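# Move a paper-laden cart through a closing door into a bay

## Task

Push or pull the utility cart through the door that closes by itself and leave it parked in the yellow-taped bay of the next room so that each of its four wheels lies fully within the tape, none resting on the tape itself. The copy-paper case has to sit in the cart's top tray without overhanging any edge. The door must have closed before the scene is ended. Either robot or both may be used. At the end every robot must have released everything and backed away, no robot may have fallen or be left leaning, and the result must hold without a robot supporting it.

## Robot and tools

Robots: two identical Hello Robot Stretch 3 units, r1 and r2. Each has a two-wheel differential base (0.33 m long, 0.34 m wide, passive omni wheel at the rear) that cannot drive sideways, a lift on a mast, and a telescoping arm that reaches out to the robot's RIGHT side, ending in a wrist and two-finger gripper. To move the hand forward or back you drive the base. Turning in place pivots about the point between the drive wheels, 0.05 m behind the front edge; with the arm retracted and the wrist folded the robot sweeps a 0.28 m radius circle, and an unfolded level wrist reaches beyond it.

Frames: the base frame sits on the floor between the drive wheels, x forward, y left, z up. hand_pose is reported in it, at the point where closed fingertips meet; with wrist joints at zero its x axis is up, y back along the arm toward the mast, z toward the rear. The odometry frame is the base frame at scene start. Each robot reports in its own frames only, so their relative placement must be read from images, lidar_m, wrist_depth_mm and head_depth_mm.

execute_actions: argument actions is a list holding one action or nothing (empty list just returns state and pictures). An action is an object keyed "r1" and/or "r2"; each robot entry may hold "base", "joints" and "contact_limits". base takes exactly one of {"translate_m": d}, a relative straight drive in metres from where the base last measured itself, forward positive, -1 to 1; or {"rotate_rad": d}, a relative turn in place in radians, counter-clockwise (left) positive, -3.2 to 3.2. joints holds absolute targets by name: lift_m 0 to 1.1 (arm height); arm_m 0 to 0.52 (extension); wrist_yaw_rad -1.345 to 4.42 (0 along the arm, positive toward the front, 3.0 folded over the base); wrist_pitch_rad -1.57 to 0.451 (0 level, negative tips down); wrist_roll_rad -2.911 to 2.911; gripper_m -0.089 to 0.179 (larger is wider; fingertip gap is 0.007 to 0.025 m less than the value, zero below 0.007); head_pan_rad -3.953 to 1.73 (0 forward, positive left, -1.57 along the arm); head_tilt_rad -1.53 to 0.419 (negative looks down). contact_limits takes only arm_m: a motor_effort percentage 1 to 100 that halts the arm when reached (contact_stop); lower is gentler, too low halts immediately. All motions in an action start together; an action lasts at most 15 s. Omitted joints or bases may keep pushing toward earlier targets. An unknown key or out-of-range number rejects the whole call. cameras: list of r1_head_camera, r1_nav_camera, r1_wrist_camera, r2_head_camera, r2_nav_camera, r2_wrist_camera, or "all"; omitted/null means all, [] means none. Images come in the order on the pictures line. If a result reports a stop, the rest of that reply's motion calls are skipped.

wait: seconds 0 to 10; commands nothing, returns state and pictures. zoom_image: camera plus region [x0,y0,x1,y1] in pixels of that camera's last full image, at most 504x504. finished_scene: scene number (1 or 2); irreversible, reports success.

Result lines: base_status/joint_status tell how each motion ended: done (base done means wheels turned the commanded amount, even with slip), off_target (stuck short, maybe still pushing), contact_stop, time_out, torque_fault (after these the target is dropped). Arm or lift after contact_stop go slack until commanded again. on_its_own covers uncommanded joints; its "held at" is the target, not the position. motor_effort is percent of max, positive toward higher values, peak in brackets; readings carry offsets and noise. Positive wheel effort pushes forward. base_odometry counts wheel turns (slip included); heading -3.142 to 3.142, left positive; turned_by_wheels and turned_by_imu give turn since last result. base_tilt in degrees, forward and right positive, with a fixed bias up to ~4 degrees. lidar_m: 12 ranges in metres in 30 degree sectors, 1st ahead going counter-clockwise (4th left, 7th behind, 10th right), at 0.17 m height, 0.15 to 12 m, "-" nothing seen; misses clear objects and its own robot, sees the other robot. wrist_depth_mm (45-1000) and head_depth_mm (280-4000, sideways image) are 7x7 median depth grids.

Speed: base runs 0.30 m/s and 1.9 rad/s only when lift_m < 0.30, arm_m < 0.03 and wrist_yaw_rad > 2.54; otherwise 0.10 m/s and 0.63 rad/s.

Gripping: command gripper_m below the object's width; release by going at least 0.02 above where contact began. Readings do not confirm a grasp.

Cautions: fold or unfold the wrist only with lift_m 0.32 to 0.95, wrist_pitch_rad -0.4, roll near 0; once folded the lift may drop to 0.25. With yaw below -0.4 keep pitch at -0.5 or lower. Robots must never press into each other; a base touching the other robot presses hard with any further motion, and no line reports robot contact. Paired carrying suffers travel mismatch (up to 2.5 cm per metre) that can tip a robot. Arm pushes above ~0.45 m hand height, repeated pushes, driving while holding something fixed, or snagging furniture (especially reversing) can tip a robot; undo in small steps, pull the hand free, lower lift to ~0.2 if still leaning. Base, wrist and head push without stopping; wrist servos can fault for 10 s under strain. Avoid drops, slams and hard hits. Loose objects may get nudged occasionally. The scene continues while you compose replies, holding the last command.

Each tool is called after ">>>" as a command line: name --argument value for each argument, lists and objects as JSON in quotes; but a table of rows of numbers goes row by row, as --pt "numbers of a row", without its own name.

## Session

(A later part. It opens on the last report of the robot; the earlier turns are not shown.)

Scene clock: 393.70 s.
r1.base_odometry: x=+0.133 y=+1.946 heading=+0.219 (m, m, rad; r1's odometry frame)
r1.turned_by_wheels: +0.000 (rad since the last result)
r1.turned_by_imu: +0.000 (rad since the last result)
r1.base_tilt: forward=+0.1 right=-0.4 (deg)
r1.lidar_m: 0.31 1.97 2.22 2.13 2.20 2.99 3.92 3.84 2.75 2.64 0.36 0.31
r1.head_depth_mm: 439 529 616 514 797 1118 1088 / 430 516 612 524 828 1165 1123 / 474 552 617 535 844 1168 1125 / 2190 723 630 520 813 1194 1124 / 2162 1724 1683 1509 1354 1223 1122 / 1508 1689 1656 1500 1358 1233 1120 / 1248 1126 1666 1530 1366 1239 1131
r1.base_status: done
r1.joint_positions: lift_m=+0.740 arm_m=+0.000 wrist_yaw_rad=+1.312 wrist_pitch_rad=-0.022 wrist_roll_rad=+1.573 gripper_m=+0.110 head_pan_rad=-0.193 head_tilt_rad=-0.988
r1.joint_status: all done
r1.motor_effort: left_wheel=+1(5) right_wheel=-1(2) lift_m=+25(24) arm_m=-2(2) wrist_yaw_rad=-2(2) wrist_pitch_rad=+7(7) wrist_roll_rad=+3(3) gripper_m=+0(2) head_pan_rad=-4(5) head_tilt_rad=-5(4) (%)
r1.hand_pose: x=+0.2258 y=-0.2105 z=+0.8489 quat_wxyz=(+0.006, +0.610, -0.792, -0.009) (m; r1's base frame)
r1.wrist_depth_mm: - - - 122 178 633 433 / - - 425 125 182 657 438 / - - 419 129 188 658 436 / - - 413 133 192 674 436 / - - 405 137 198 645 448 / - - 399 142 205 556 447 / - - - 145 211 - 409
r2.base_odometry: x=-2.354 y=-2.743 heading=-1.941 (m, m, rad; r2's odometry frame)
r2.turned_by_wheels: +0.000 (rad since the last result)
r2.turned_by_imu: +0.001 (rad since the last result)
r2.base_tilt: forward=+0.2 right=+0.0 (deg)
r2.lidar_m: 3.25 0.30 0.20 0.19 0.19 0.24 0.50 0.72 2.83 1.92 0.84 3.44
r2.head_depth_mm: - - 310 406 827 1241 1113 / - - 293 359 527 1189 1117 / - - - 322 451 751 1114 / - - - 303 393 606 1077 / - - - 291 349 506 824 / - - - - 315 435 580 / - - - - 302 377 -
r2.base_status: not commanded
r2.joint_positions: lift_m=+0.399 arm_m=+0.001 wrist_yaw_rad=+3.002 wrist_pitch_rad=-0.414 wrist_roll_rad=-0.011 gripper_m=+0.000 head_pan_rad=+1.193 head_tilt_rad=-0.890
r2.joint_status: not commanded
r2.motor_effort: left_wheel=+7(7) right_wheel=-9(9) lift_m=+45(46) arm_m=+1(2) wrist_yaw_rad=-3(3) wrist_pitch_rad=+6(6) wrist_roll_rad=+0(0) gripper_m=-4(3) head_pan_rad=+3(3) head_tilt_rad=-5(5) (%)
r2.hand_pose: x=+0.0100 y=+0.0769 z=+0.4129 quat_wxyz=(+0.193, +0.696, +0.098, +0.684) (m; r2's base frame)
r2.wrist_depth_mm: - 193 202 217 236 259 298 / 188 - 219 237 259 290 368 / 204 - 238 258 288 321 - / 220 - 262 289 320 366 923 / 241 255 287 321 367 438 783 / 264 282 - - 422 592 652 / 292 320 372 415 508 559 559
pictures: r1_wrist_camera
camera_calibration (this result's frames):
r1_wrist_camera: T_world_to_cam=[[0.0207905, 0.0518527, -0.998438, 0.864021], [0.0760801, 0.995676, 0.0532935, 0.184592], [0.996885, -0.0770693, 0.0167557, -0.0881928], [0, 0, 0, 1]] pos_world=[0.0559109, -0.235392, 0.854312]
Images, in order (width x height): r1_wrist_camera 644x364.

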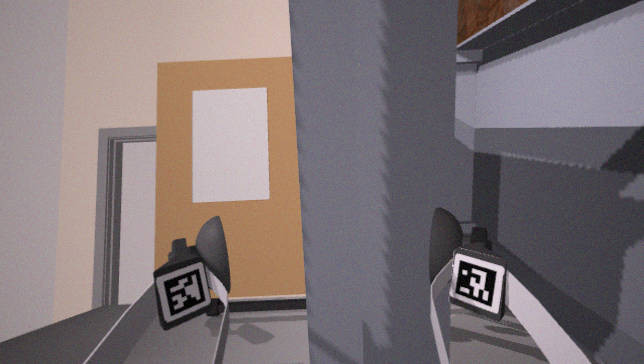

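>>> execute_actions --actions '[{"r1":{"base":{"translate_m":-0.012},"joints":{"gripper_m":-0.03,"wrist_yaw_rad":1.28}}}]' --cameras '[]'

>>> execute_actions --actions '[{"r1":{"joints":{"arm_m":0.12,"wrist_yaw_rad":1.42},"contact_limits":{"arm_m":60}}}]' --cameras '["r1_nav_camera","r1_wrist_camera"]'

Scene clock: 395.73 s.
r1.base_odometry: x=+0.121 y=+1.943 heading=+0.219 (m, m, rad; r1's odometry frame)
r1.turned_by_wheels: +0.000 (rad since the last result)
r1.turned_by_imu: +0.001 (rad since the last result)
r1.base_tilt: forward=+0.1 right=-0.4 (deg)
r1.lidar_m: 0.32 1.98 2.22 2.13 2.20 2.98 3.90 3.81 2.76 2.64 0.37 0.32
r1.head_depth_mm: 449 539 619 528 836 1118 1090 / 439 527 614 516 842 1165 1118 / 472 556 619 506 846 1186 1127 / 2198 721 629 509 846 1193 1123 / 2149 1724 1682 1484 1348 1225 1120 / 1518 1691 1659 1488 1362 1230 1123 / 1247 1126 1667 1530 1366 1235 1129
r1.base_status: done
r1.joint_positions: lift_m=+0.740 arm_m=+0.000 wrist_yaw_rad=+1.281 wrist_pitch_rad=-0.024 wrist_roll_rad=+1.573 gripper_m=-0.029 head_pan_rad=-0.193 head_tilt_rad=-0.988
r1.joint_status: all done
r1.motor_effort: left_wheel=+1(3) right_wheel=-9(10) lift_m=+25(25) arm_m=-2(2) wrist_yaw_rad=+0(3) wrist_pitch_rad=+8(9) wrist_roll_rad=+3(3) gripper_m=-24(100) head_pan_rad=-5(4) head_tilt_rad=-4(5) (%)
r1.hand_pose: x=+0.2235 y=-0.2182 z=+0.8483 quat_wxyz=(+0.007, +0.597, -0.802, -0.010) (m; r1's base frame)
r1.wrist_depth_mm: - - - 134 191 - 424 / - - 445 137 195 636 434 / - - 437 140 200 668 434 / - - 426 143 204 664 445 / - - 413 145 208 677 446 / - - 406 149 215 636 452 / - - - 185 217 - 432
r2.base_odometry: x=-2.354 y=-2.743 heading=-1.941 (m, m, rad; r2's odometry frame)
r2.turned_by_wheels: +0.000 (rad since the last result)
r2.turned_by_imu: +0.000 (rad since the last result)
r2.base_tilt: forward=+0.1 right=-0.1 (deg)
r2.lidar_m: 3.25 0.30 0.20 0.19 0.19 0.24 0.50 0.71 2.84 1.92 0.85 3.46
r2.head_depth_mm: - - 310 406 829 1237 1114 / - - 292 359 526 1185 1113 / - - - 322 450 750 1114 / - - - 303 393 605 1082 / - - - 291 349 507 821 / - - - - 315 436 580 / - - - - 302 378 -
r2.base_status: not commanded
r2.joint_positions: lift_m=+0.399 arm_m=+0.001 wrist_yaw_rad=+3.002 wrist_pitch_rad=-0.414 wrist_roll_rad=-0.011 gripper_m=+0.000 head_pan_rad=+1.193 head_tilt_rad=-0.890
r2.joint_status: not commanded
r2.motor_effort: left_wheel=+7(7) right_wheel=-9(9) lift_m=+45(45) arm_m=+1(1) wrist_yaw_rad=-3(3) wrist_pitch_rad=+6(6) wrist_roll_rad=+0(0) gripper_m=-3(4) head_pan_rad=+3(2) head_tilt_rad=-4(5) (%)
r2.hand_pose: x=+0.0100 y=+0.0769 z=+0.4129 quat_wxyz=(+0.193, +0.696, +0.098, +0.684) (m; r2's base frame)
r2.wrist_depth_mm: - 192 203 218 239 260 298 / 189 - 219 239 262 289 369 / 203 - 236 260 287 321 - / 222 - 260 289 326 368 917 / 239 255 290 322 365 441 761 / 263 281 - - 426 587 643 / 287 319 375 425 512 558 562
pictures: none
No camera images: the call's "cameras" was empty. Leave "cameras" out to get every camera's image.

Scene clock: 398.43 s.
r1.base_odometry: x=+0.121 y=+1.943 heading=+0.219 (m, m, rad; r1's odometry frame)
r1.turned_by_wheels: +0.000 (rad since the last result)
r1.turned_by_imu: +0.000 (rad since the last result)
r1.base_tilt: forward=+0.1 right=-0.4 (deg)
r1.lidar_m: 0.32 1.99 2.22 2.13 2.20 2.99 3.91 3.82 2.75 2.64 0.39 0.32
r1.head_depth_mm: 449 544 622 516 862 1170 1102 / 471 545 619 514 868 1178 1119 / 596 688 637 509 846 1182 1125 / 2261 1918 1664 1480 1352 1221 1119 / 2162 1710 1684 1510 1359 1225 1121 / 1526 1692 1654 1490 1356 1231 1124 / 1248 1129 1658 1522 1362 1235 1131
r1.base_status: not commanded
r1.joint_positions: lift_m=+0.740 arm_m=+0.120 wrist_yaw_rad=+1.469 wrist_pitch_rad=-0.025 wrist_roll_rad=+1.574 gripper_m=-0.026 head_pan_rad=-0.193 head_tilt_rad=-0.988
r1.joint_status: wrist_yaw_rad off_target (ended at +1.469, target +1.420); the others done
r1.on_its_own: wrist_yaw_rad is held at +1.475, not at your +1.420, by its stall guard, which is not easing now
r1.motor_effort: left_wheel=+1(5) right_wheel=-4(8) lift_m=+25(25) arm_m=+1(6) wrist_yaw_rad=+5(51) wrist_pitch_rad=+8(9) wrist_roll_rad=+2(2) gripper_m=-21(25) head_pan_rad=-4(4) head_tilt_rad=-5(4) (%)
r1.contact_limits: arm_m 34 (drawing in: default 16, maximum 26; extending or still: default 21, maximum 34)
r1.hand_pose: x=+0.2329 y=-0.2906 z=+0.8479 quat_wxyz=(+0.008, +0.670, -0.742, -0.011) (m; r1's base frame)
r1.wrist_depth_mm: - - - 124 179 604 432 / - - 418 128 185 649 431 / - - 424 132 193 657 435 / - - 415 139 200 670 447 / - - 411 142 207 645 449 / - - 407 148 220 - 450 / - - - 221 224 919 411
r2.base_odometry: x=-2.354 y=-2.743 heading=-1.941 (m, m, rad; r2's odometry frame)
r2.turned_by_wheels: +0.000 (rad since the last result)
r2.turned_by_imu: +0.001 (rad since the last result)
r2.base_tilt: forward=+0.2 right=-0.1 (deg)
r2.lidar_m: 3.24 0.30 0.20 0.19 0.19 0.24 0.50 0.72 1.00 1.92 0.85 3.44
r2.head_depth_mm: - - 310 406 829 1242 1114 / - - 292 359 525 1185 1114 / - - - 322 451 749 1112 / - - - 303 394 606 1075 / - - - 292 349 506 823 / - - - - 314 436 579 / - - - - 302 378 -
r2.base_status: not commanded
r2.joint_positions: lift_m=+0.399 arm_m=+0.001 wrist_yaw_rad=+3.002 wrist_pitch_rad=-0.414 wrist_roll_rad=-0.011 gripper_m=+0.000 head_pan_rad=+1.193 head_tilt_rad=-0.890
r2.joint_status: not commanded
r2.motor_effort: left_wheel=+7(7) right_wheel=-9(9) lift_m=+46(46) arm_m=+1(1) wrist_yaw_rad=-3(3) wrist_pitch_rad=+6(6) wrist_roll_rad=+0(0) gripper_m=-4(3) head_pan_rad=+3(3) head_tilt_rad=-5(5) (%)
r2.hand_pose: x=+0.0100 y=+0.0769 z=+0.4129 quat_wxyz=(+0.193, +0.696, +0.098, +0.684) (m; r2's base frame)
r2.wrist_depth_mm: - 191 202 217 236 260 294 / 187 - 217 238 261 289 370 / 202 - 238 261 287 321 - / 221 - 259 287 321 365 925 / 242 255 289 321 365 447 789 / 265 282 - - 429 583 647 / 293 321 371 416 512 560 571
pictures: r1_nav_camera (sideways: a quarter turn counterclockwise sets it upright), r1_wrist_camera
camera_calibration (this result's frames):
r1_nav_camera: T_world_to_cam=[[0.806901, -0.111104, 0.580144, -0.721049], [-0.156699, -0.987224, 0.028883, 0.0217182], [0.569523, -0.114214, -0.814002, 1.01661], [0, 0, 0, 1]] pos_world=[0.0062346, 0.0574404, 1.24521]
r1_wrist_camera: T_world_to_cam=[[0.00894363, 0.056062, -0.998387, 0.871013], [-0.0805824, 0.99522, 0.0551624, 0.298599], [0.996708, 0.0799591, 0.0134185, -0.0529092], [0, 0, 0, 1]] pos_world=[0.0690069, -0.341772, 0.853847]
Images, in order (width x height): r1_nav_camera 672x504, r1_wrist_camera 644x364.

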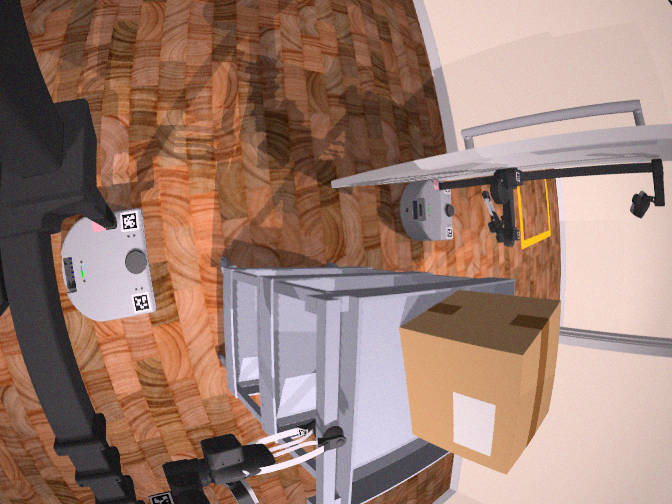

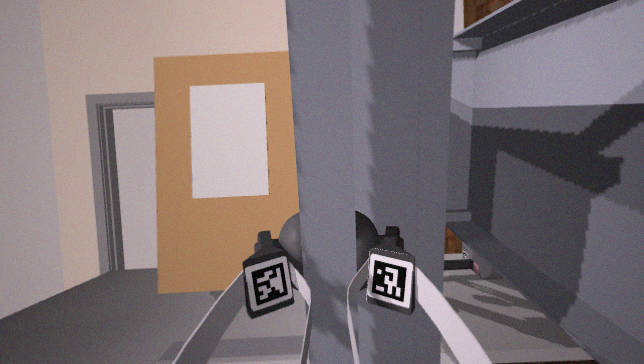

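>>> execute_actions --actions '[{"r1":{"joints":{"arm_m":0.24,"wrist_yaw_rad":1.68},"contact_limits":{"arm_m":34}}}]' --cameras '["r1_nav_camera","r1_wrist_camera"]'

Scene clock: 400.67 s.
r1.base_odometry: x=+0.121 y=+1.943 heading=+0.219 (m, m, rad; r1's odometry frame)
r1.turned_by_wheels: +0.000 (rad since the last result)
r1.turned_by_imu: +0.001 (rad since the last result)
r1.base_tilt: forward=+0.1 right=-0.4 (deg)
r1.lidar_m: 0.55 1.99 2.22 2.13 2.20 2.99 3.92 3.85 2.76 2.64 0.40 0.32
r1.head_depth_mm: 457 530 620 508 849 1185 1102 / 533 604 625 507 830 1176 1120 / 726 700 983 943 1153 1200 1120 / 2252 1952 1706 1502 1351 1223 1119 / 2140 1726 1686 1510 1355 1222 1123 / 1526 1701 1650 1499 1358 1230 1120 / 1242 1124 1668 1523 1361 1230 1128
r1.base_status: not commanded
r1.joint_positions: lift_m=+0.740 arm_m=+0.239 wrist_yaw_rad=+1.707 wrist_pitch_rad=-0.024 wrist_roll_rad=+1.575 gripper_m=-0.026 head_pan_rad=-0.193 head_tilt_rad=-0.988
r1.joint_status: wrist_yaw_rad off_target (ended at +1.707, target +1.680); the others done
r1.on_its_own: wrist_yaw_rad is at rest, and its effort (-24) is outside its rest range (-12 to +12)
r1.motor_effort: left_wheel=+7(7) right_wheel=-14(14) lift_m=+25(25) arm_m=+3(7) wrist_yaw_rad=-24(56) wrist_pitch_rad=+8(9) wrist_roll_rad=+2(2) gripper_m=-21(21) head_pan_rad=-4(5) head_tilt_rad=-4(5) (%)
r1.contact_limits: arm_m 34 (drawing in: default 16, maximum 26; extending or still: default 21, maximum 34)
r1.hand_pose: x=+0.2318 y=-0.3497 z=+0.8483 quat_wxyz=(+0.008, +0.754, -0.657, -0.009) (m; r1's base frame)
r1.wrist_depth_mm: - - 392 110 165 633 425 / - - 399 117 174 671 430 / - - 404 125 185 666 441 / - - 413 133 198 664 447 / - - 416 140 211 628 450 / - - - 150 - - 432 / - - - 240 247 - 398
r2.base_odometry: x=-2.354 y=-2.743 heading=-1.941 (m, m, rad; r2's odometry frame)
r2.turned_by_wheels: +0.000 (rad since the last result)
r2.turned_by_imu: +0.000 (rad since the last result)
r2.base_tilt: forward=+0.1 right=-0.1 (deg)
r2.lidar_m: 3.23 0.30 0.20 0.19 0.19 0.24 0.50 0.73 0.97 1.92 0.85 3.46
r2.head_depth_mm: - - 310 406 828 1244 1120 / - - 293 359 527 1177 1115 / - - - 322 450 752 1115 / - - - 303 393 605 1080 / - - - 291 350 507 820 / - - - - 314 436 579 / - - - - 302 377 -
r2.base_status: not commanded
r2.joint_positions: lift_m=+0.399 arm_m=+0.001 wrist_yaw_rad=+3.002 wrist_pitch_rad=-0.414 wrist_roll_rad=-0.011 gripper_m=+0.000 head_pan_rad=+1.193 head_tilt_rad=-0.890
r2.joint_status: not commanded
r2.motor_effort: left_wheel=+7(7) right_wheel=-9(9) lift_m=+46(45) arm_m=+2(1) wrist_yaw_rad=-4(2) wrist_pitch_rad=+6(6) wrist_roll_rad=+0(0) gripper_m=-3(4) head_pan_rad=+3(2) head_tilt_rad=-4(5) (%)
r2.hand_pose: x=+0.0100 y=+0.0769 z=+0.4129 quat_wxyz=(+0.193, +0.696, +0.098, +0.684) (m; r2's base frame)
r2.wrist_depth_mm: - 192 202 218 238 261 294 / 188 - 218 237 258 289 365 / 203 - 239 260 286 320 - / 220 - 262 289 320 369 914 / 242 255 289 324 366 445 774 / 264 282 - - 430 591 649 / 290 319 378 413 501 566 562
pictures: r1_nav_camera (sideways: a quarter turn counterclockwise sets it upright), r1_wrist_camera
camera_calibration (this result's frames):
r1_nav_camera: T_world_to_cam=[[0.8069, -0.111106, 0.580144, -0.721049], [-0.156702, -0.987224, 0.028883, 0.0217182], [0.569523, -0.114215, -0.814001, 1.01661], [0, 0, 0, 1]] pos_world=[0.00623476, 0.0574404, 1.24521]
r1_wrist_camera: T_world_to_cam=[[-0.00311322, 0.0573915, -0.998347, 0.877943], [-0.312981, 0.948138, 0.0554811, 0.3944], [0.949754, 0.312636, 0.0150107, 0.0437067], [0, 0, 0, 1]] pos_world=[0.0846622, -0.437996, 0.853954]
Images, in order (width x height): r1_nav_camera 672x504, r1_wrist_camera 644x364.

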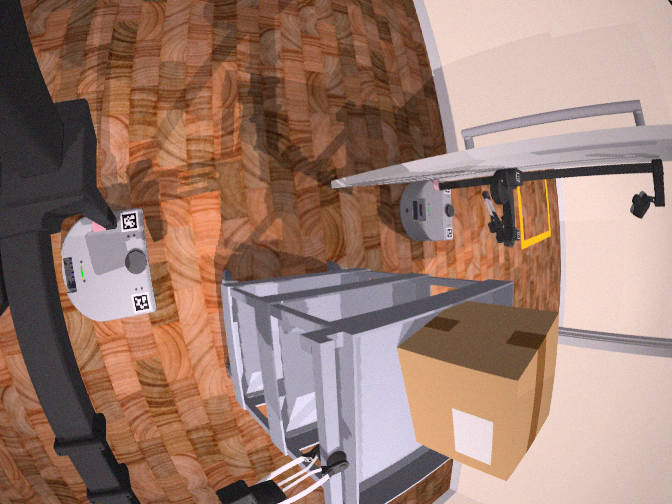

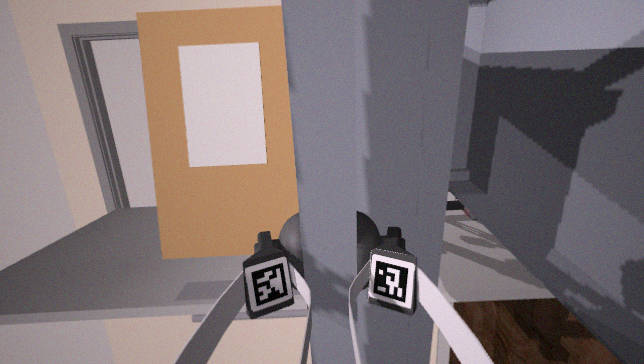

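>>> execute_actions --actions '[{"r1":{"joints":{"arm_m":0.36,"wrist_yaw_rad":1.66,"head_pan_rad":-0.5,"head_tilt_rad":-0.8},"contact_limits":{"arm_m":34}}}]' --cameras '["r1_nav_camera","r1_wrist_camera","r1_head_camera"]'

Scene clock: 402.93 s.
r1.base_odometry: x=+0.121 y=+1.943 heading=+0.219 (m, m, rad; r1's odometry frame)
r1.turned_by_wheels: +0.000 (rad since the last result)
r1.turned_by_imu: +0.000 (rad since the last result)
r1.base_tilt: forward=+0.1 right=-0.4 (deg)
r1.lidar_m: 0.74 1.99 2.22 2.13 2.20 2.98 3.88 3.84 2.76 2.64 0.37 0.34
r1.head_depth_mm: 575 616 743 654 510 1129 1137 / 579 521 636 657 532 844 1124 / 583 521 605 644 914 865 1111 / 591 574 667 714 980 1247 1151 / 1780 645 741 1118 1399 1304 1156 / 3675 2699 1998 1754 1505 1304 1161 / 3697 2702 2142 1679 1502 1314 1160
r1.base_status: not commanded
r1.joint_positions: lift_m=+0.740 arm_m=+0.359 wrist_yaw_rad=+1.735 wrist_pitch_rad=-0.023 wrist_roll_rad=+1.575 gripper_m=-0.026 head_pan_rad=-0.493 head_tilt_rad=-0.804
r1.joint_status: wrist_yaw_rad off_target (ended at +1.735, target +1.660); the others done
r1.on_its_own: wrist_yaw_rad is held at +1.714, not at your +1.660, by its stall guard, which is not easing now; wrist_yaw_rad is at rest, and its effort (-20) is outside its rest range (-12 to +12)
r1.motor_effort: left_wheel=+9(11) right_wheel=-14(20) lift_m=+25(25) arm_m=+3(5) wrist_yaw_rad=-20(44) wrist_pitch_rad=+8(8) wrist_roll_rad=+2(2) gripper_m=-24(22) head_pan_rad=-4(37) head_tilt_rad=+2(15) (%)
r1.contact_limits: arm_m 34 (drawing in: default 16, maximum 26; extending or still: default 21, maximum 34)
r1.hand_pose: x=+0.2308 y=-0.4625 z=+0.8487 quat_wxyz=(+0.008, +0.763, -0.647, -0.009) (m; r1's base frame)
r1.wrist_depth_mm: - - - 122 178 605 430 / - - 423 127 184 644 432 / - - 417 132 192 664 445 / - - 420 139 199 665 445 / - - 418 143 208 662 444 / - - - 150 223 - 444 / - - - 226 228 - 413
r2.base_odometry: x=-2.354 y=-2.743 heading=-1.941 (m, m, rad; r2's odometry frame)
r2.turned_by_wheels: +0.000 (rad since the last result)
r2.turned_by_imu: +0.000 (rad since the last result)
r2.base_tilt: forward=+0.2 right=-0.1 (deg)
r2.lidar_m: 3.25 0.30 0.20 0.19 0.19 0.24 0.50 0.77 0.93 1.93 0.85 3.45
r2.head_depth_mm: - - 310 406 829 1247 1120 / - - 293 359 528 1183 1116 / - - - 322 450 751 1115 / - - - 303 394 605 1079 / - - - 291 349 506 820 / - - - - 314 435 579 / - - - - 302 377 -
r2.base_status: not commanded
r2.joint_positions: lift_m=+0.399 arm_m=+0.001 wrist_yaw_rad=+3.002 wrist_pitch_rad=-0.414 wrist_roll_rad=-0.011 gripper_m=+0.000 head_pan_rad=+1.193 head_tilt_rad=-0.890
r2.joint_status: not commanded
r2.motor_effort: left_wheel=+7(7) right_wheel=-9(9) lift_m=+45(45) arm_m=+1(1) wrist_yaw_rad=-2(4) wrist_pitch_rad=+6(6) wrist_roll_rad=+0(0) gripper_m=-4(3) head_pan_rad=+2(4) head_tilt_rad=-5(5) (%)
r2.hand_pose: x=+0.0100 y=+0.0769 z=+0.4129 quat_wxyz=(+0.193, +0.696, +0.098, +0.684) (m; r2's base frame)
r2.wrist_depth_mm: - 194 201 217 237 260 295 / 189 - 219 238 259 289 367 / 203 - 237 260 288 322 - / 220 - 261 288 322 365 932 / 241 256 290 326 366 435 781 / 263 283 - - 431 594 647 / 291 319 377 419 502 554 558
pictures: r1_head_camera (sideways: a quarter turn clockwise sets it upright), r1_nav_camera (sideways: a quarter turn counterclockwise sets it upright), r1_wrist_camera
camera_calibration (this result's frames):
r1_head_camera: T_world_to_cam=[[-0.654094, 0.356825, -0.666961, 0.894106], [0.457801, 0.888661, 0.026465, -0.034495], [0.602145, -0.288025, -0.744623, 0.917969], [0, 0, 0, 1]] pos_world=[0.0478707, -0.023987, 1.28079]
r1_nav_camera: T_world_to_cam=[[0.632258, -0.287699, 0.719361, -0.901384], [-0.446562, -0.894071, 0.0349183, 0.0156215], [0.633114, -0.343316, -0.693759, 0.859861], [0, 0, 0, 1]] pos_world=[0.0324932, 0.0498438, 1.24441]
r1_wrist_camera: T_world_to_cam=[[-0.00338207, 0.0575015, -0.99834, 0.884873], [-0.339742, 0.938896, 0.0552286, 0.50319], [0.940513, 0.339364, 0.0163602, 0.0933309], [0, 0, 0, 1]] pos_world=[0.0861685, -0.554998, 0.854087]
Images, in order (width x height): r1_head_camera 896x504, r1_nav_camera 672x504, r1_wrist_camera 644x364.

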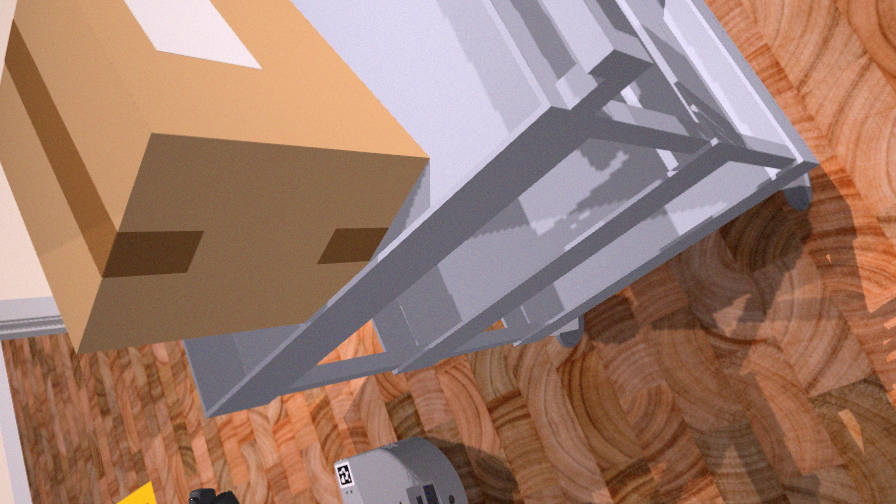

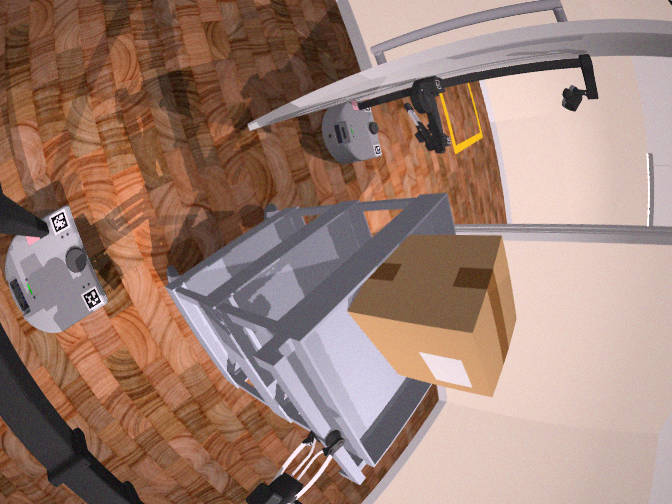

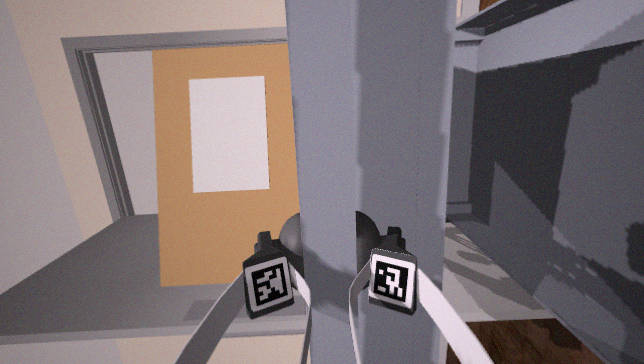

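>>> execute_actions --actions '[{"r1":{"joints":{"arm_m":0.45,"wrist_yaw_rad":1.75},"contact_limits":{"arm_m":34}}}]' --cameras '["r1_head_camera"]'

Scene clock: 405.13 s.
r1.base_odometry: x=+0.121 y=+1.943 heading=+0.219 (m, m, rad; r1's odometry frame)
r1.turned_by_wheels: +0.000 (rad since the last result)
r1.turned_by_imu: +0.000 (rad since the last result)
r1.base_tilt: forward=+0.0 right=-0.4 (deg)
r1.lidar_m: 0.78 1.99 2.22 2.13 2.20 2.99 3.91 3.82 2.74 2.64 0.38 0.41
r1.head_depth_mm: 573 532 701 653 576 1009 1138 / 578 523 603 626 911 859 1107 / 584 561 652 669 954 1181 1143 / 591 611 694 1076 1264 1274 1153 / 1906 912 856 1126 1426 1298 1158 / 3631 2681 2048 1759 1500 1307 1153 / 3619 2715 2149 1682 1500 1306 1158
r1.base_status: not commanded
r1.joint_positions: lift_m=+0.740 arm_m=+0.449 wrist_yaw_rad=+1.776 wrist_pitch_rad=-0.022 wrist_roll_rad=+1.575 gripper_m=-0.026 head_pan_rad=-0.493 head_tilt_rad=-0.804
r1.joint_status: wrist_yaw_rad off_target (ended at +1.776, target +1.750); the others done
r1.on_its_own: wrist_yaw_rad is at rest, and its effort (-23) is outside its rest range (-12 to +12)
r1.motor_effort: left_wheel=+9(13) right_wheel=-13(22) lift_m=+25(25) arm_m=+3(3) wrist_yaw_rad=-23(33) wrist_pitch_rad=+7(7) wrist_roll_rad=+1(1) gripper_m=-22(22) head_pan_rad=-5(5) head_tilt_rad=+1(2) (%)
r1.contact_limits: arm_m 34 (drawing in: default 16, maximum 26; extending or still: default 21, maximum 34)
r1.hand_pose: x=+0.2289 y=-0.5424 z=+0.8487 quat_wxyz=(+0.008, +0.776, -0.631, -0.009) (m; r1's base frame)
r1.wrist_depth_mm: - - - 130 185 593 435 / - - 436 133 191 639 438 / - - 429 138 196 666 441 / - - 420 142 202 667 440 / - - 415 145 208 677 440 / - - 412 149 217 647 458 / - - - 187 219 - 420
r2.base_odometry: x=-2.354 y=-2.743 heading=-1.941 (m, m, rad; r2's odometry frame)
r2.turned_by_wheels: +0.000 (rad since the last result)
r2.turned_by_imu: +0.000 (rad since the last result)
r2.base_tilt: forward=+0.2 right=-0.1 (deg)
r2.lidar_m: 3.24 0.30 0.20 0.19 0.19 0.24 0.50 0.81 0.93 1.92 0.84 3.46
r2.head_depth_mm: - - 310 405 828 1241 1117 / - - 293 359 528 1187 1117 / - - - 322 450 749 1116 / - - - 303 393 604 1080 / - - - 291 349 508 821 / - - - - 314 435 579 / - - - - 302 377 -
r2.base_status: not commanded
r2.joint_positions: lift_m=+0.399 arm_m=+0.001 wrist_yaw_rad=+3.002 wrist_pitch_rad=-0.414 wrist_roll_rad=-0.011 gripper_m=+0.000 head_pan_rad=+1.193 head_tilt_rad=-0.890
r2.joint_status: not commanded
r2.motor_effort: left_wheel=+7(7) right_wheel=-9(9) lift_m=+46(46) arm_m=+0(0) wrist_yaw_rad=-3(4) wrist_pitch_rad=+6(6) wrist_roll_rad=+0(0) gripper_m=-3(4) head_pan_rad=+3(3) head_tilt_rad=-5(5) (%)
r2.hand_pose: x=+0.0100 y=+0.0769 z=+0.4129 quat_wxyz=(+0.193, +0.696, +0.098, +0.684) (m; r2's base frame)
r2.wrist_depth_mm: - 193 202 219 238 259 294 / 188 - 219 235 260 289 369 / 204 - 235 260 288 324 - / 221 - 262 291 321 367 901 / 242 255 289 319 368 444 788 / 265 284 - - 424 587 653 / 292 322 379 425 506 561 566
pictures: r1_head_camera (sideways: a quarter turn clockwise sets it upright)
camera_calibration (this result's frames):
r1_head_camera: T_world_to_cam=[[-0.65409, 0.356833, -0.666961, 0.894106], [0.457812, 0.888655, 0.026465, -0.0344951], [0.602142, -0.288032, -0.744623, 0.917969], [0, 0, 0, 1]] pos_world=[0.0478704, -0.0239876, 1.28079]
Images, in order (width x height): r1_head_camera 896x504.

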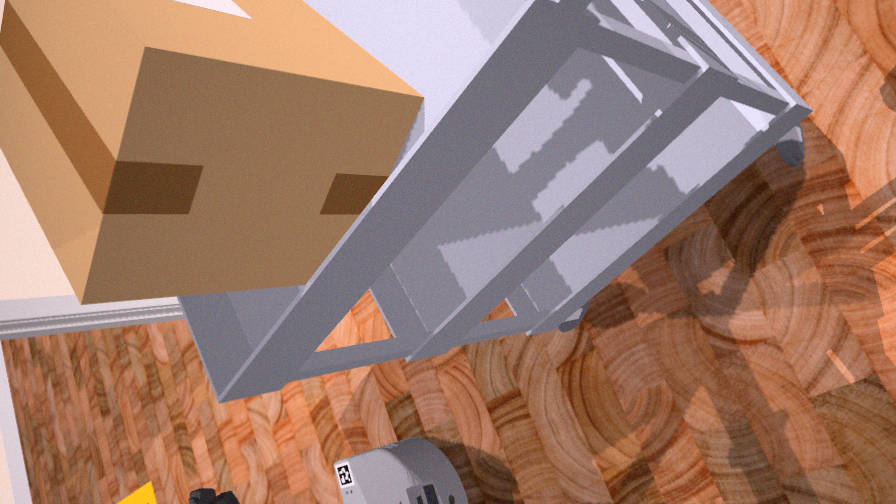

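>>> execute_actions --actions '[{"r1":{"joints":{"gripper_m":0.11}}}]' --cameras '[]'

>>> execute_actions --actions '[{"r1":{"base":{"translate_m":-0.2}}}]' --cameras '[]'

>>> execute_actions --actions '[{"r1":{"base":{"rotate_rad":-1.555},"joints":{"arm_m":0,"wrist_yaw_rad":1.57}}}]' --cameras '["r1_nav_camera"]'

Scene clock: 407.47 s.
r1.base_odometry: x=+0.121 y=+1.943 heading=+0.219 (m, m, rad; r1's odometry frame)
r1.turned_by_wheels: -0.001 (rad since the last result)
r1.turned_by_imu: -0.001 (rad since the last result)
r1.base_tilt: forward=+0.0 right=-0.4 (deg)
r1.lidar_m: 0.78 1.99 2.22 2.13 2.20 2.98 3.90 3.84 2.77 2.64 0.38 0.41
r1.head_depth_mm: 573 536 705 654 583 1025 1136 / 579 524 605 626 914 859 1104 / 586 563 651 672 951 1181 1141 / 593 610 694 1076 1257 1275 1148 / 1914 916 829 1127 1429 1303 1157 / 3611 2670 2046 1761 1496 1309 1157 / 3672 2685 2145 1688 1512 1311 1162
r1.base_status: not commanded
r1.joint_positions: lift_m=+0.740 arm_m=+0.450 wrist_yaw_rad=+1.791 wrist_pitch_rad=-0.022 wrist_roll_rad=+1.575 gripper_m=+0.110 head_pan_rad=-0.493 head_tilt_rad=-0.804
r1.joint_status: all done
r1.on_its_own: wrist_yaw_rad is held at +1.793, not at your +1.750, by its stall guard, which is not easing now
r1.motor_effort: left_wheel=+1(8) right_wheel=-1(13) lift_m=+25(25) arm_m=+1(1) wrist_yaw_rad=+2(9) wrist_pitch_rad=+7(8) wrist_roll_rad=+2(1) gripper_m=+1(88) head_pan_rad=-5(4) head_tilt_rad=+2(1) (%)
r1.hand_pose: x=+0.2281 y=-0.5390 z=+0.8487 quat_wxyz=(+0.008, +0.780, -0.625, -0.009) (m; r1's base frame)
r1.wrist_depth_mm: - - - 130 186 617 426 / - - 438 134 191 660 431 / - - 426 137 199 651 440 / - - 421 144 203 665 448 / - - 415 148 210 634 450 / - - - 153 219 557 442 / - - - 158 223 - 414
r2.base_odometry: x=-2.354 y=-2.743 heading=-1.941 (m, m, rad; r2's odometry frame)
r2.turned_by_wheels: +0.000 (rad since the last result)
r2.turned_by_imu: +0.001 (rad since the last result)
r2.base_tilt: forward=+0.2 right=-0.1 (deg)
r2.lidar_m: 3.25 0.30 0.20 0.19 0.19 0.24 0.50 0.81 0.93 1.92 0.85 3.44
r2.head_depth_mm: - - 310 406 826 1241 1114 / - - 293 359 527 1182 1116 / - - - 322 450 748 1113 / - - - 303 394 605 1073 / - - - 291 349 507 823 / - - - - 314 436 579 / - - - - 302 377 -
r2.base_status: not commanded
r2.joint_positions: lift_m=+0.399 arm_m=+0.001 wrist_yaw_rad=+3.002 wrist_pitch_rad=-0.414 wrist_roll_rad=-0.011 gripper_m=+0.000 head_pan_rad=+1.193 head_tilt_rad=-0.890
r2.joint_status: not commanded
r2.motor_effort: left_wheel=+7(7) right_wheel=-9(9) lift_m=+45(45) arm_m=+1(1) wrist_yaw_rad=-2(3) wrist_pitch_rad=+6(6) wrist_roll_rad=+0(0) gripper_m=-3(4) head_pan_rad=+4(4) head_tilt_rad=-4(4) (%)
r2.hand_pose: x=+0.0100 y=+0.0769 z=+0.4129 quat_wxyz=(+0.193, +0.696, +0.098, +0.684) (m; r2's base frame)
r2.wrist_depth_mm: - 192 201 218 236 258 296 / 188 - 218 238 261 286 365 / 204 - 237 261 286 323 - / 221 - 263 286 322 366 930 / 240 253 290 323 362 446 789 / 262 282 - - 431 584 658 / 292 320 376 418 501 558 549
pictures: none
No camera images: the call's "cameras" was empty. Leave "cameras" out to get every camera's image.

Scene clock: 410.90 s.
r1.base_odometry: x=-0.074 y=+1.900 heading=+0.219 (m, m, rad; r1's odometry frame)
r1.turned_by_wheels: +0.000 (rad since the last result)
r1.turned_by_imu: +0.001 (rad since the last result)
r1.base_tilt: forward=+0.1 right=-0.4 (deg)
r1.lidar_m: 0.87 2.19 2.22 2.13 2.19 2.97 3.70 3.83 2.75 2.64 0.65 0.52
r1.head_depth_mm: 2470 951 715 1085 1356 1285 1131 / 719 856 790 925 1230 1284 1142 / 645 716 769 788 963 1233 1143 / 656 731 782 1099 1313 1295 1149 / 697 792 1227 1398 1468 1305 1156 / 3495 1000 1960 1716 1501 1307 1154 / 3673 2708 2086 1758 1501 1315 1157
r1.base_status: done
r1.joint_positions: lift_m=+0.740 arm_m=+0.450 wrist_yaw_rad=+1.791 wrist_pitch_rad=-0.022 wrist_roll_rad=+1.575 gripper_m=+0.110 head_pan_rad=-0.493 head_tilt_rad=-0.803
r1.joint_status: not commanded
r1.on_its_own: wrist_yaw_rad is held at +1.793, not at your +1.750, by its stall guard, which is not easing now
r1.motor_effort: left_wheel=+1(3) right_wheel=-1(6) lift_m=+25(25) arm_m=+1(1) wrist_yaw_rad=+1(2) wrist_pitch_rad=+8(7) wrist_roll_rad=+2(2) gripper_m=+1(1) head_pan_rad=-4(5) head_tilt_rad=+2(2) (%)
r1.hand_pose: x=+0.2281 y=-0.5390 z=+0.8487 quat_wxyz=(+0.008, +0.780, -0.625, -0.009) (m; r1's base frame)
r1.wrist_depth_mm: - - - 370 - 653 376 / - - 632 386 971 637 388 / - - 615 395 - 676 394 / - - 604 409 - 670 406 / - - - 424 - 616 431 / - - - 433 457 529 443 / - - - - - - 986
r2.base_odometry: x=-2.354 y=-2.743 heading=-1.941 (m, m, rad; r2's odometry frame)
r2.turned_by_wheels: +0.000 (rad since the last result)
r2.turned_by_imu: +0.001 (rad since the last result)
r2.base_tilt: forward=+0.1 right=-0.1 (deg)
r2.lidar_m: 3.25 0.30 0.20 0.19 0.19 0.24 0.50 0.81 0.93 1.92 0.85 3.46
r2.head_depth_mm: - - 310 406 829 1244 1114 / - - 292 359 527 1180 1114 / - - - 322 450 751 1107 / - - - 303 394 606 1082 / - - - 291 349 506 822 / - - - - 314 436 579 / - - - - 301 377 -
r2.base_status: not commanded
r2.joint_positions: lift_m=+0.399 arm_m=+0.001 wrist_yaw_rad=+3.002 wrist_pitch_rad=-0.414 wrist_roll_rad=-0.011 gripper_m=+0.000 head_pan_rad=+1.193 head_tilt_rad=-0.890
r2.joint_status: not commanded
r2.motor_effort: left_wheel=+7(7) right_wheel=-9(9) lift_m=+46(45) arm_m=+1(0) wrist_yaw_rad=-2(3) wrist_pitch_rad=+6(6) wrist_roll_rad=+0(0) gripper_m=-3(3) head_pan_rad=+3(3) head_tilt_rad=-5(5) (%)
r2.hand_pose: x=+0.0100 y=+0.0769 z=+0.4129 quat_wxyz=(+0.193, +0.696, +0.098, +0.684) (m; r2's base frame)
r2.wrist_depth_mm: - 192 201 218 237 260 295 / 189 - 217 237 262 288 363 / 203 - 237 262 288 324 - / 219 - 261 287 321 369 943 / 240 254 291 324 367 440 785 / 262 284 - - 423 598 663 / 293 324 381 421 509 559 567
pictures: none
No camera images: the call's "cameras" was empty. Leave "cameras" out to get every camera's image.

Scene clock: 415.40 s.
r1.base_odometry: x=-0.074 y=+1.900 heading=-1.336 (m, m, rad; r1's odometry frame)
r1.turned_by_wheels: -1.555 (rad since the last result)
r1.turned_by_imu: -1.573 (rad since the last result)
r1.base_tilt: forward=+0.0 right=-0.4 (deg)
r1.lidar_m: 2.65 0.63 0.53 0.90 2.21 2.21 2.12 2.21 3.05 3.71 3.75 2.74
r1.head_depth_mm: 3014 2558 2065 1700 1455 1281 1174 / 2922 2603 2064 1711 1469 1305 1122 / 2784 2609 2084 1731 1512 1273 1147 / 2645 2640 2088 1738 1486 1294 1149 / 2532 2669 2100 1744 1496 1315 1151 / 2426 2605 2146 1768 1501 1303 1159 / 2303 2535 2143 1760 1510 1310 1169
r1.base_status: done
r1.joint_positions: lift_m=+0.740 arm_m=+0.000 wrist_yaw_rad=+1.570 wrist_pitch_rad=-0.022 wrist_roll_rad=+1.575 gripper_m=+0.110 head_pan_rad=-0.493 head_tilt_rad=-0.803
r1.joint_status: all done
r1.motor_effort: left_wheel=+2(5) right_wheel=-3(7) lift_m=+25(25) arm_m=-3(3) wrist_yaw_rad=+0(2) wrist_pitch_rad=+7(7) wrist_roll_rad=+1(1) gripper_m=+1(1) head_pan_rad=-4(4) head_tilt_rad=+1(3) (%)
r1.hand_pose: x=+0.2343 y=-0.1454 z=+0.8488 quat_wxyz=(+0.007, +0.707, -0.707, -0.009) (m; r1's base frame)
r1.wrist_depth_mm: - - - - - - 981 / - - - - - - - / - - - - - - 976 / - - - - - - - / - - - - - - - / - - - - - - - / - - - - - - -
r2.base_odometry: x=-2.354 y=-2.743 heading=-1.941 (m, m, rad; r2's odometry frame)
r2.turned_by_wheels: +0.000 (rad since the last result)
r2.turned_by_imu: +0.001 (rad since the last result)
r2.base_tilt: forward=+0.2 right=-0.1 (deg)
r2.lidar_m: 3.25 0.30 0.20 0.19 0.19 0.24 0.50 0.81 0.93 1.93 0.84 3.45
r2.head_depth_mm: - - 310 406 827 1243 1116 / - - 292 359 526 1187 1114 / - - - 322 450 752 1107 / - - - 303 394 605 1081 / - - - 291 349 507 820 / - - - - 314 436 580 / - - - - 301 378 -
r2.base_status: not commanded
r2.joint_positions: lift_m=+0.399 arm_m=+0.001 wrist_yaw_rad=+3.002 wrist_pitch_rad=-0.414 wrist_roll_rad=-0.011 gripper_m=+0.000 head_pan_rad=+1.193 head_tilt_rad=-0.890
r2.joint_status: not commanded
r2.motor_effort: left_wheel=+7(7) right_wheel=-9(9) lift_m=+46(46) arm_m=+1(1) wrist_yaw_rad=-3(3) wrist_pitch_rad=+6(6) wrist_roll_rad=+0(0) gripper_m=-3(3) head_pan_rad=+2(4) head_tilt_rad=-5(4) (%)
r2.hand_pose: x=+0.0100 y=+0.0769 z=+0.4129 quat_wxyz=(+0.193, +0.696, +0.098, +0.684) (m; r2's base frame)
r2.wrist_depth_mm: - 192 202 217 236 261 295 / 188 - 219 236 258 287 370 / 205 - 237 258 288 326 - / 222 - 261 289 324 365 914 / 241 254 292 321 369 442 781 / 266 284 - - 426 594 652 / 294 320 376 418 504 562 561
pictures: r1_nav_camera (sideways: a quarter turn counterclockwise sets it upright)
camera_calibration (this result's frames):
r1_nav_camera: T_world_to_cam=[[0.632112, -0.287688, 0.719493, -0.901555], [-0.446645, -0.89403, 0.0349239, 0.0156146], [0.6332, -0.343433, -0.693621, 0.859682], [0, 0, 0, 1]] pos_world=[0.0325071, 0.0498363, 1.24441]
Images, in order (width x height): r1_nav_camera 672x504.

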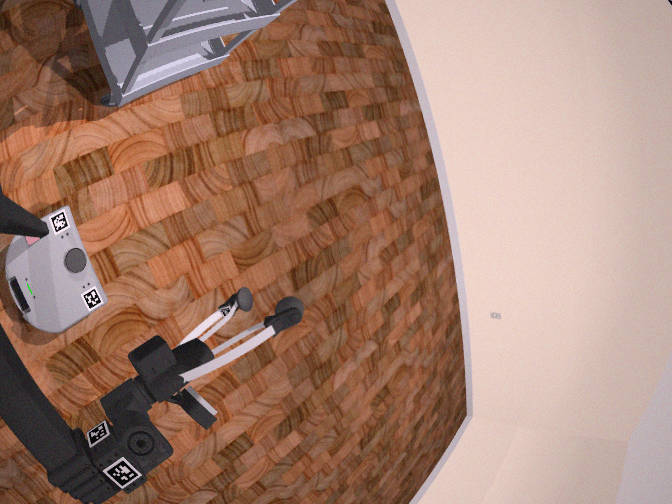

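>>> execute_actions --actions '[{"r1":{"base":{"translate_m":0.455}}}]' --cameras '[]'

>>> execute_actions --actions '[{"r1":{"base":{"rotate_rad":1.74},"joints":{"head_pan_rad":-0.15,"head_tilt_rad":-0.8}}}]' --cameras '["r1_nav_camera","r1_head_camera","r1_wrist_camera"]'

Scene clock: 421.47 s.
r1.base_odometry: x=+0.032 y=+1.458 heading=-1.336 (m, m, rad; r1's odometry frame)
r1.turned_by_wheels: +0.000 (rad since the last result)
r1.turned_by_imu: +0.000 (rad since the last result)
r1.base_tilt: forward=+0.1 right=-0.4 (deg)
r1.lidar_m: 2.19 2.27 0.49 0.44 0.44 2.67 2.58 2.67 3.70 3.71 3.12 2.27
r1.head_depth_mm: 2533 2567 2042 1711 1464 1282 1174 / 2417 2607 2073 1720 1475 1310 1124 / 2292 2501 2094 1732 1507 1267 1144 / 2169 2437 2097 1749 1480 1296 1144 / 2078 2368 2094 1750 1494 1302 1153 / 1983 2261 2124 1756 1498 1311 1153 / 1903 2141 2135 1776 1515 1312 1161
r1.base_status: done
r1.joint_positions: lift_m=+0.740 arm_m=+0.000 wrist_yaw_rad=+1.570 wrist_pitch_rad=-0.022 wrist_roll_rad=+1.575 gripper_m=+0.110 head_pan_rad=-0.493 head_tilt_rad=-0.803
r1.joint_status: not commanded
r1.motor_effort: left_wheel=+2(6) right_wheel=-3(3) lift_m=+25(25) arm_m=-3(3) wrist_yaw_rad=+0(1) wrist_pitch_rad=+7(7) wrist_roll_rad=+1(1) gripper_m=+0(0) head_pan_rad=-4(5) head_tilt_rad=+2(1) (%)
r1.hand_pose: x=+0.2343 y=-0.1454 z=+0.8488 quat_wxyz=(+0.007, +0.707, -0.707, -0.009) (m; r1's base frame)
r1.wrist_depth_mm: - - - - - - 946 / - - - - - - 995 / - - - - - - - / - - - - - - - / - - - - - - 971 / - - - - - - - / - - - - - - -
r2.base_odometry: x=-2.354 y=-2.743 heading=-1.941 (m, m, rad; r2's odometry frame)
r2.turned_by_wheels: +0.000 (rad since the last result)
r2.turned_by_imu: +0.001 (rad since the last result)
r2.base_tilt: forward=+0.2 right=-0.1 (deg)
r2.lidar_m: 3.23 0.30 0.20 0.19 0.19 0.24 0.50 0.81 0.93 1.93 0.85 3.46
r2.head_depth_mm: - - 310 405 825 1247 1120 / - - 293 359 527 1189 1117 / - - - 322 450 748 1114 / - - - 303 393 606 1080 / - - - 291 349 506 824 / - - - - 315 435 579 / - - - - 301 378 -
r2.base_status: not commanded
r2.joint_positions: lift_m=+0.399 arm_m=+0.001 wrist_yaw_rad=+3.002 wrist_pitch_rad=-0.414 wrist_roll_rad=-0.011 gripper_m=+0.000 head_pan_rad=+1.193 head_tilt_rad=-0.890
r2.joint_status: not commanded
r2.motor_effort: left_wheel=+7(7) right_wheel=-9(9) lift_m=+45(46) arm_m=+1(1) wrist_yaw_rad=-3(4) wrist_pitch_rad=+6(6) wrist_roll_rad=+0(0) gripper_m=-3(3) head_pan_rad=+3(3) head_tilt_rad=-4(5) (%)
r2.hand_pose: x=+0.0100 y=+0.0769 z=+0.4129 quat_wxyz=(+0.193, +0.696, +0.098, +0.684) (m; r2's base frame)
r2.wrist_depth_mm: - 191 201 217 236 260 294 / 189 - 217 236 258 288 368 / 203 - 238 260 289 323 - / 220 - 261 287 324 364 909 / 240 252 289 319 368 437 775 / 263 282 - - 423 593 665 / 294 318 381 421 499 562 559
pictures: none
No camera images: the call's "cameras" was empty. Leave "cameras" out to get every camera's image.

Scene clock: 425.17 s.
r1.base_odometry: x=+0.032 y=+1.458 heading=+0.404 (m, m, rad; r1's odometry frame)
r1.turned_by_wheels: +1.740 (rad since the last result)
r1.turned_by_imu: +1.761 (rad since the last result)
r1.base_tilt: forward=+0.0 right=-0.4 (deg)
r1.lidar_m: 0.44 1.27 2.60 2.58 2.84 3.74 3.70 2.70 2.20 2.19 2.42 0.46
r1.head_depth_mm: 637 740 785 596 946 1207 1128 / 612 672 758 600 933 1182 1142 / 588 639 736 589 933 1167 1143 / 592 608 709 593 939 1142 1150 / 600 613 744 598 907 1233 1153 / 3165 1619 1906 1669 1468 1304 1157 / 1592 1649 1735 1692 1507 1316 1165
r1.base_status: done
r1.joint_positions: lift_m=+0.740 arm_m=+0.000 wrist_yaw_rad=+1.570 wrist_pitch_rad=-0.022 wrist_roll_rad=+1.575 gripper_m=+0.110 head_pan_rad=-0.157 head_tilt_rad=-0.803
r1.joint_status: all done
r1.motor_effort: left_wheel=-2(6) right_wheel=+2(5) lift_m=+25(25) arm_m=-3(3) wrist_yaw_rad=+0(0) wrist_pitch_rad=+8(7) wrist_roll_rad=+2(1) gripper_m=+1(0) head_pan_rad=+4(40) head_tilt_rad=+1(1) (%)
r1.hand_pose: x=+0.2343 y=-0.1453 z=+0.8488 quat_wxyz=(+0.007, +0.707, -0.707, -0.009) (m; r1's base frame)
r1.wrist_depth_mm: - - - 341 - 597 426 / - - - 352 910 663 357 / - - 595 361 976 666 368 / - - 595 370 - 665 374 / - - 577 379 990 642 386 / - - - 388 - 563 389 / - - - 401 409 - 401
r2.base_odometry: x=-2.354 y=-2.743 heading=-1.941 (m, m, rad; r2's odometry frame)
r2.turned_by_wheels: +0.000 (rad since the last result)
r2.turned_by_imu: +0.001 (rad since the last result)
r2.base_tilt: forward=+0.2 right=-0.1 (deg)
r2.lidar_m: 3.25 0.30 0.20 0.19 0.19 0.24 0.50 0.81 0.93 1.92 0.85 3.45
r2.head_depth_mm: - - 310 406 829 1242 1117 / - - 293 359 526 1182 1113 / - - - 322 450 751 1108 / - - - 303 393 604 1082 / - - - 291 349 506 821 / - - - - 314 435 578 / - - - - 302 378 -
r2.base_status: not commanded
r2.joint_positions: lift_m=+0.399 arm_m=+0.001 wrist_yaw_rad=+3.002 wrist_pitch_rad=-0.414 wrist_roll_rad=-0.011 gripper_m=+0.000 head_pan_rad=+1.193 head_tilt_rad=-0.890
r2.joint_status: not commanded
r2.motor_effort: left_wheel=+7(7) right_wheel=-9(9) lift_m=+46(46) arm_m=+0(1) wrist_yaw_rad=-3(3) wrist_pitch_rad=+6(6) wrist_roll_rad=+0(0) gripper_m=-4(4) head_pan_rad=+4(3) head_tilt_rad=-5(4) (%)
r2.hand_pose: x=+0.0100 y=+0.0769 z=+0.4129 quat_wxyz=(+0.193, +0.696, +0.098, +0.684) (m; r2's base frame)
r2.wrist_depth_mm: - 194 202 218 236 261 297 / 188 - 217 237 260 291 374 / 204 - 237 259 287 323 - / 221 - 261 288 323 367 899 / 241 256 290 322 365 441 787 / 262 283 - - 428 601 652 / 292 321 377 420 501 560 570
pictures: r1_head_camera (sideways: a quarter turn clockwise sets it upright), r1_nav_camera (sideways: a quarter turn counterclockwise sets it upright), r1_wrist_camera
camera_calibration (this result's frames):
r1_head_camera: T_world_to_cam=[[-0.735017, 0.121295, -0.667111, 0.894795], [0.139339, 0.989891, 0.0264616, -0.0325479], [0.663577, -0.0735048, -0.744488, 0.91742], [0, 0, 0, 1]] pos_world=[0.0534467, -0.008881, 1.2808]
r1_nav_camera: T_world_to_cam=[[0.691608, -0.0632267, 0.7195, -0.901928], [-0.126957, -0.991293, 0.0349243, 0.0136641], [0.711028, -0.115499, -0.693614, 0.859197], [0, 0, 0, 1]] pos_world=[0.0146028, 0.0557557, 1.24441]
r1_wrist_camera: T_world_to_cam=[[0.00663097, 0.057413, -0.998328, 0.864411], [-0.180886, 0.98195, 0.0552696, 0.175559], [0.983482, 0.180217, 0.0168965, -0.0512353], [0, 0, 0, 1]] pos_world=[0.0764133, -0.212785, 0.854128]
Images, in order (width x height): r1_head_camera 896x504, r1_nav_camera 672x504, r1_wrist_camera 644x364.

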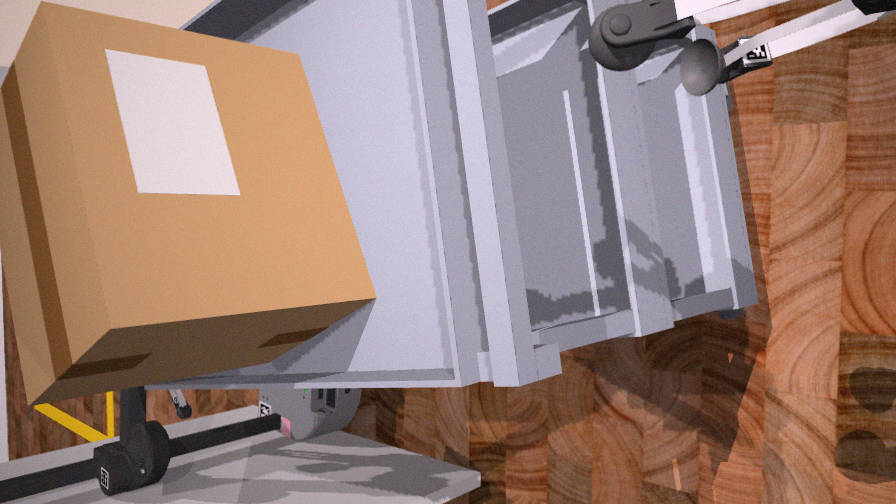

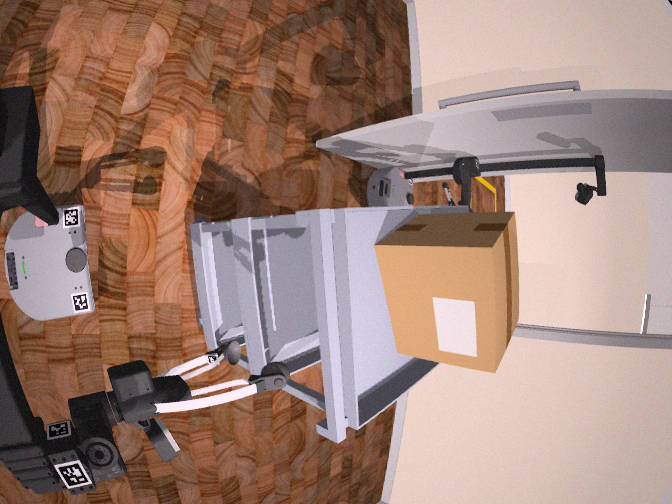

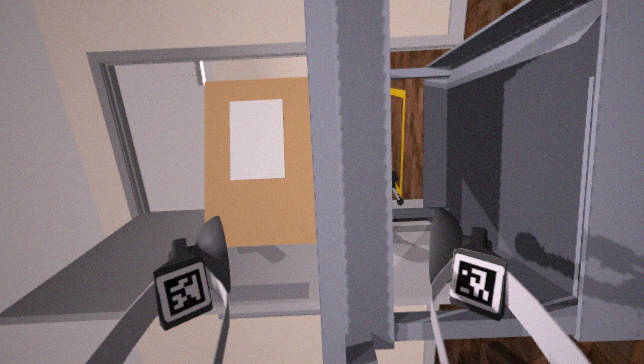

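>>> execute_actions --actions '[{"r1":{"base":{"translate_m":0.15}}}]' --cameras '["r1_wrist_camera"]'

Scene clock: 428.17 s.
r1.base_odometry: x=+0.169 y=+1.517 heading=+0.404 (m, m, rad; r1's odometry frame)
r1.turned_by_wheels: +0.000 (rad since the last result)
r1.turned_by_imu: +0.000 (rad since the last result)
r1.base_tilt: forward=+0.1 right=-0.5 (deg)
r1.lidar_m: 0.29 1.13 2.57 2.56 2.82 3.90 3.85 2.73 2.23 2.21 0.41 0.30
r1.head_depth_mm: 575 520 625 655 573 742 1086 / 582 492 584 656 564 731 1089 / 586 476 550 631 565 725 1046 / 593 463 518 617 567 523 1034 / 3661 476 561 652 570 470 1117 / 3690 1506 1803 1674 1442 1269 1154 / 1688 1496 1670 1660 1513 1312 1160
r1.base_status: done
r1.joint_positions: lift_m=+0.740 arm_m=+0.000 wrist_yaw_rad=+1.570 wrist_pitch_rad=-0.022 wrist_roll_rad=+1.575 gripper_m=+0.110 head_pan_rad=-0.157 head_tilt_rad=-0.803
r1.joint_status: not commanded
r1.motor_effort: left_wheel=-2(2) right_wheel=+2(5) lift_m=+25(25) arm_m=-3(3) wrist_yaw_rad=+0(0) wrist_pitch_rad=+7(7) wrist_roll_rad=+1(2) gripper_m=+1(0) head_pan_rad=+5(5) head_tilt_rad=+1(2) (%)
r1.hand_pose: x=+0.2343 y=-0.1453 z=+0.8488 quat_wxyz=(+0.007, +0.707, -0.707, -0.009) (m; r1's base frame)
r1.wrist_depth_mm: - - - 145 199 635 433 / - - 445 148 205 641 435 / - - 438 151 211 659 442 / - - 427 157 217 669 449 / - - 419 159 222 640 444 / - - - 164 227 566 452 / - - - 233 236 - 408
r2.base_odometry: x=-2.354 y=-2.743 heading=-1.941 (m, m, rad; r2's odometry frame)
r2.turned_by_wheels: +0.000 (rad since the last result)
r2.turned_by_imu: +0.001 (rad since the last result)
r2.base_tilt: forward=+0.2 right=-0.1 (deg)
r2.lidar_m: 3.25 0.30 0.20 0.19 0.19 0.24 0.50 0.81 0.93 1.92 0.85 3.45
r2.head_depth_mm: - - 310 406 825 1246 1117 / - - 292 359 528 1184 1111 / - - - 322 451 750 1111 / - - - 303 394 604 1079 / - - - 291 349 506 823 / - - - - 314 435 579 / - - - - 302 378 -
r2.base_status: not commanded
r2.joint_positions: lift_m=+0.399 arm_m=+0.001 wrist_yaw_rad=+3.002 wrist_pitch_rad=-0.414 wrist_roll_rad=-0.011 gripper_m=+0.000 head_pan_rad=+1.193 head_tilt_rad=-0.890
r2.joint_status: not commanded
r2.motor_effort: left_wheel=+7(7) right_wheel=-9(9) lift_m=+46(45) arm_m=+0(1) wrist_yaw_rad=-4(3) wrist_pitch_rad=+6(6) wrist_roll_rad=+0(0) gripper_m=-4(3) head_pan_rad=+3(4) head_tilt_rad=-5(5) (%)
r2.hand_pose: x=+0.0100 y=+0.0769 z=+0.4129 quat_wxyz=(+0.193, +0.696, +0.098, +0.684) (m; r2's base frame)
r2.wrist_depth_mm: - 194 201 218 239 258 295 / 188 - 218 236 259 287 368 / 204 - 238 262 288 323 - / 222 - 262 290 326 363 935 / 242 255 288 319 365 442 766 / 265 282 - - 429 586 658 / 291 320 379 426 499 559 557
pictures: r1_wrist_camera
camera_calibration (this result's frames):
r1_wrist_camera: T_world_to_cam=[[0.00663095, 0.0574131, -0.998328, 0.864411], [-0.180886, 0.98195, 0.0552697, 0.175559], [0.983482, 0.180217, 0.0168965, -0.0512353], [0, 0, 0, 1]] pos_world=[0.0764133, -0.212785, 0.854128]
Images, in order (width x height): r1_wrist_camera 644x364.

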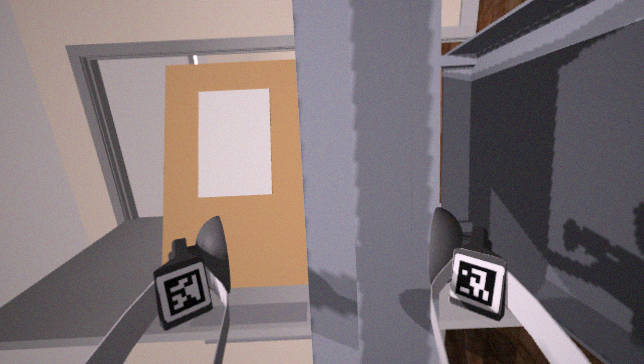

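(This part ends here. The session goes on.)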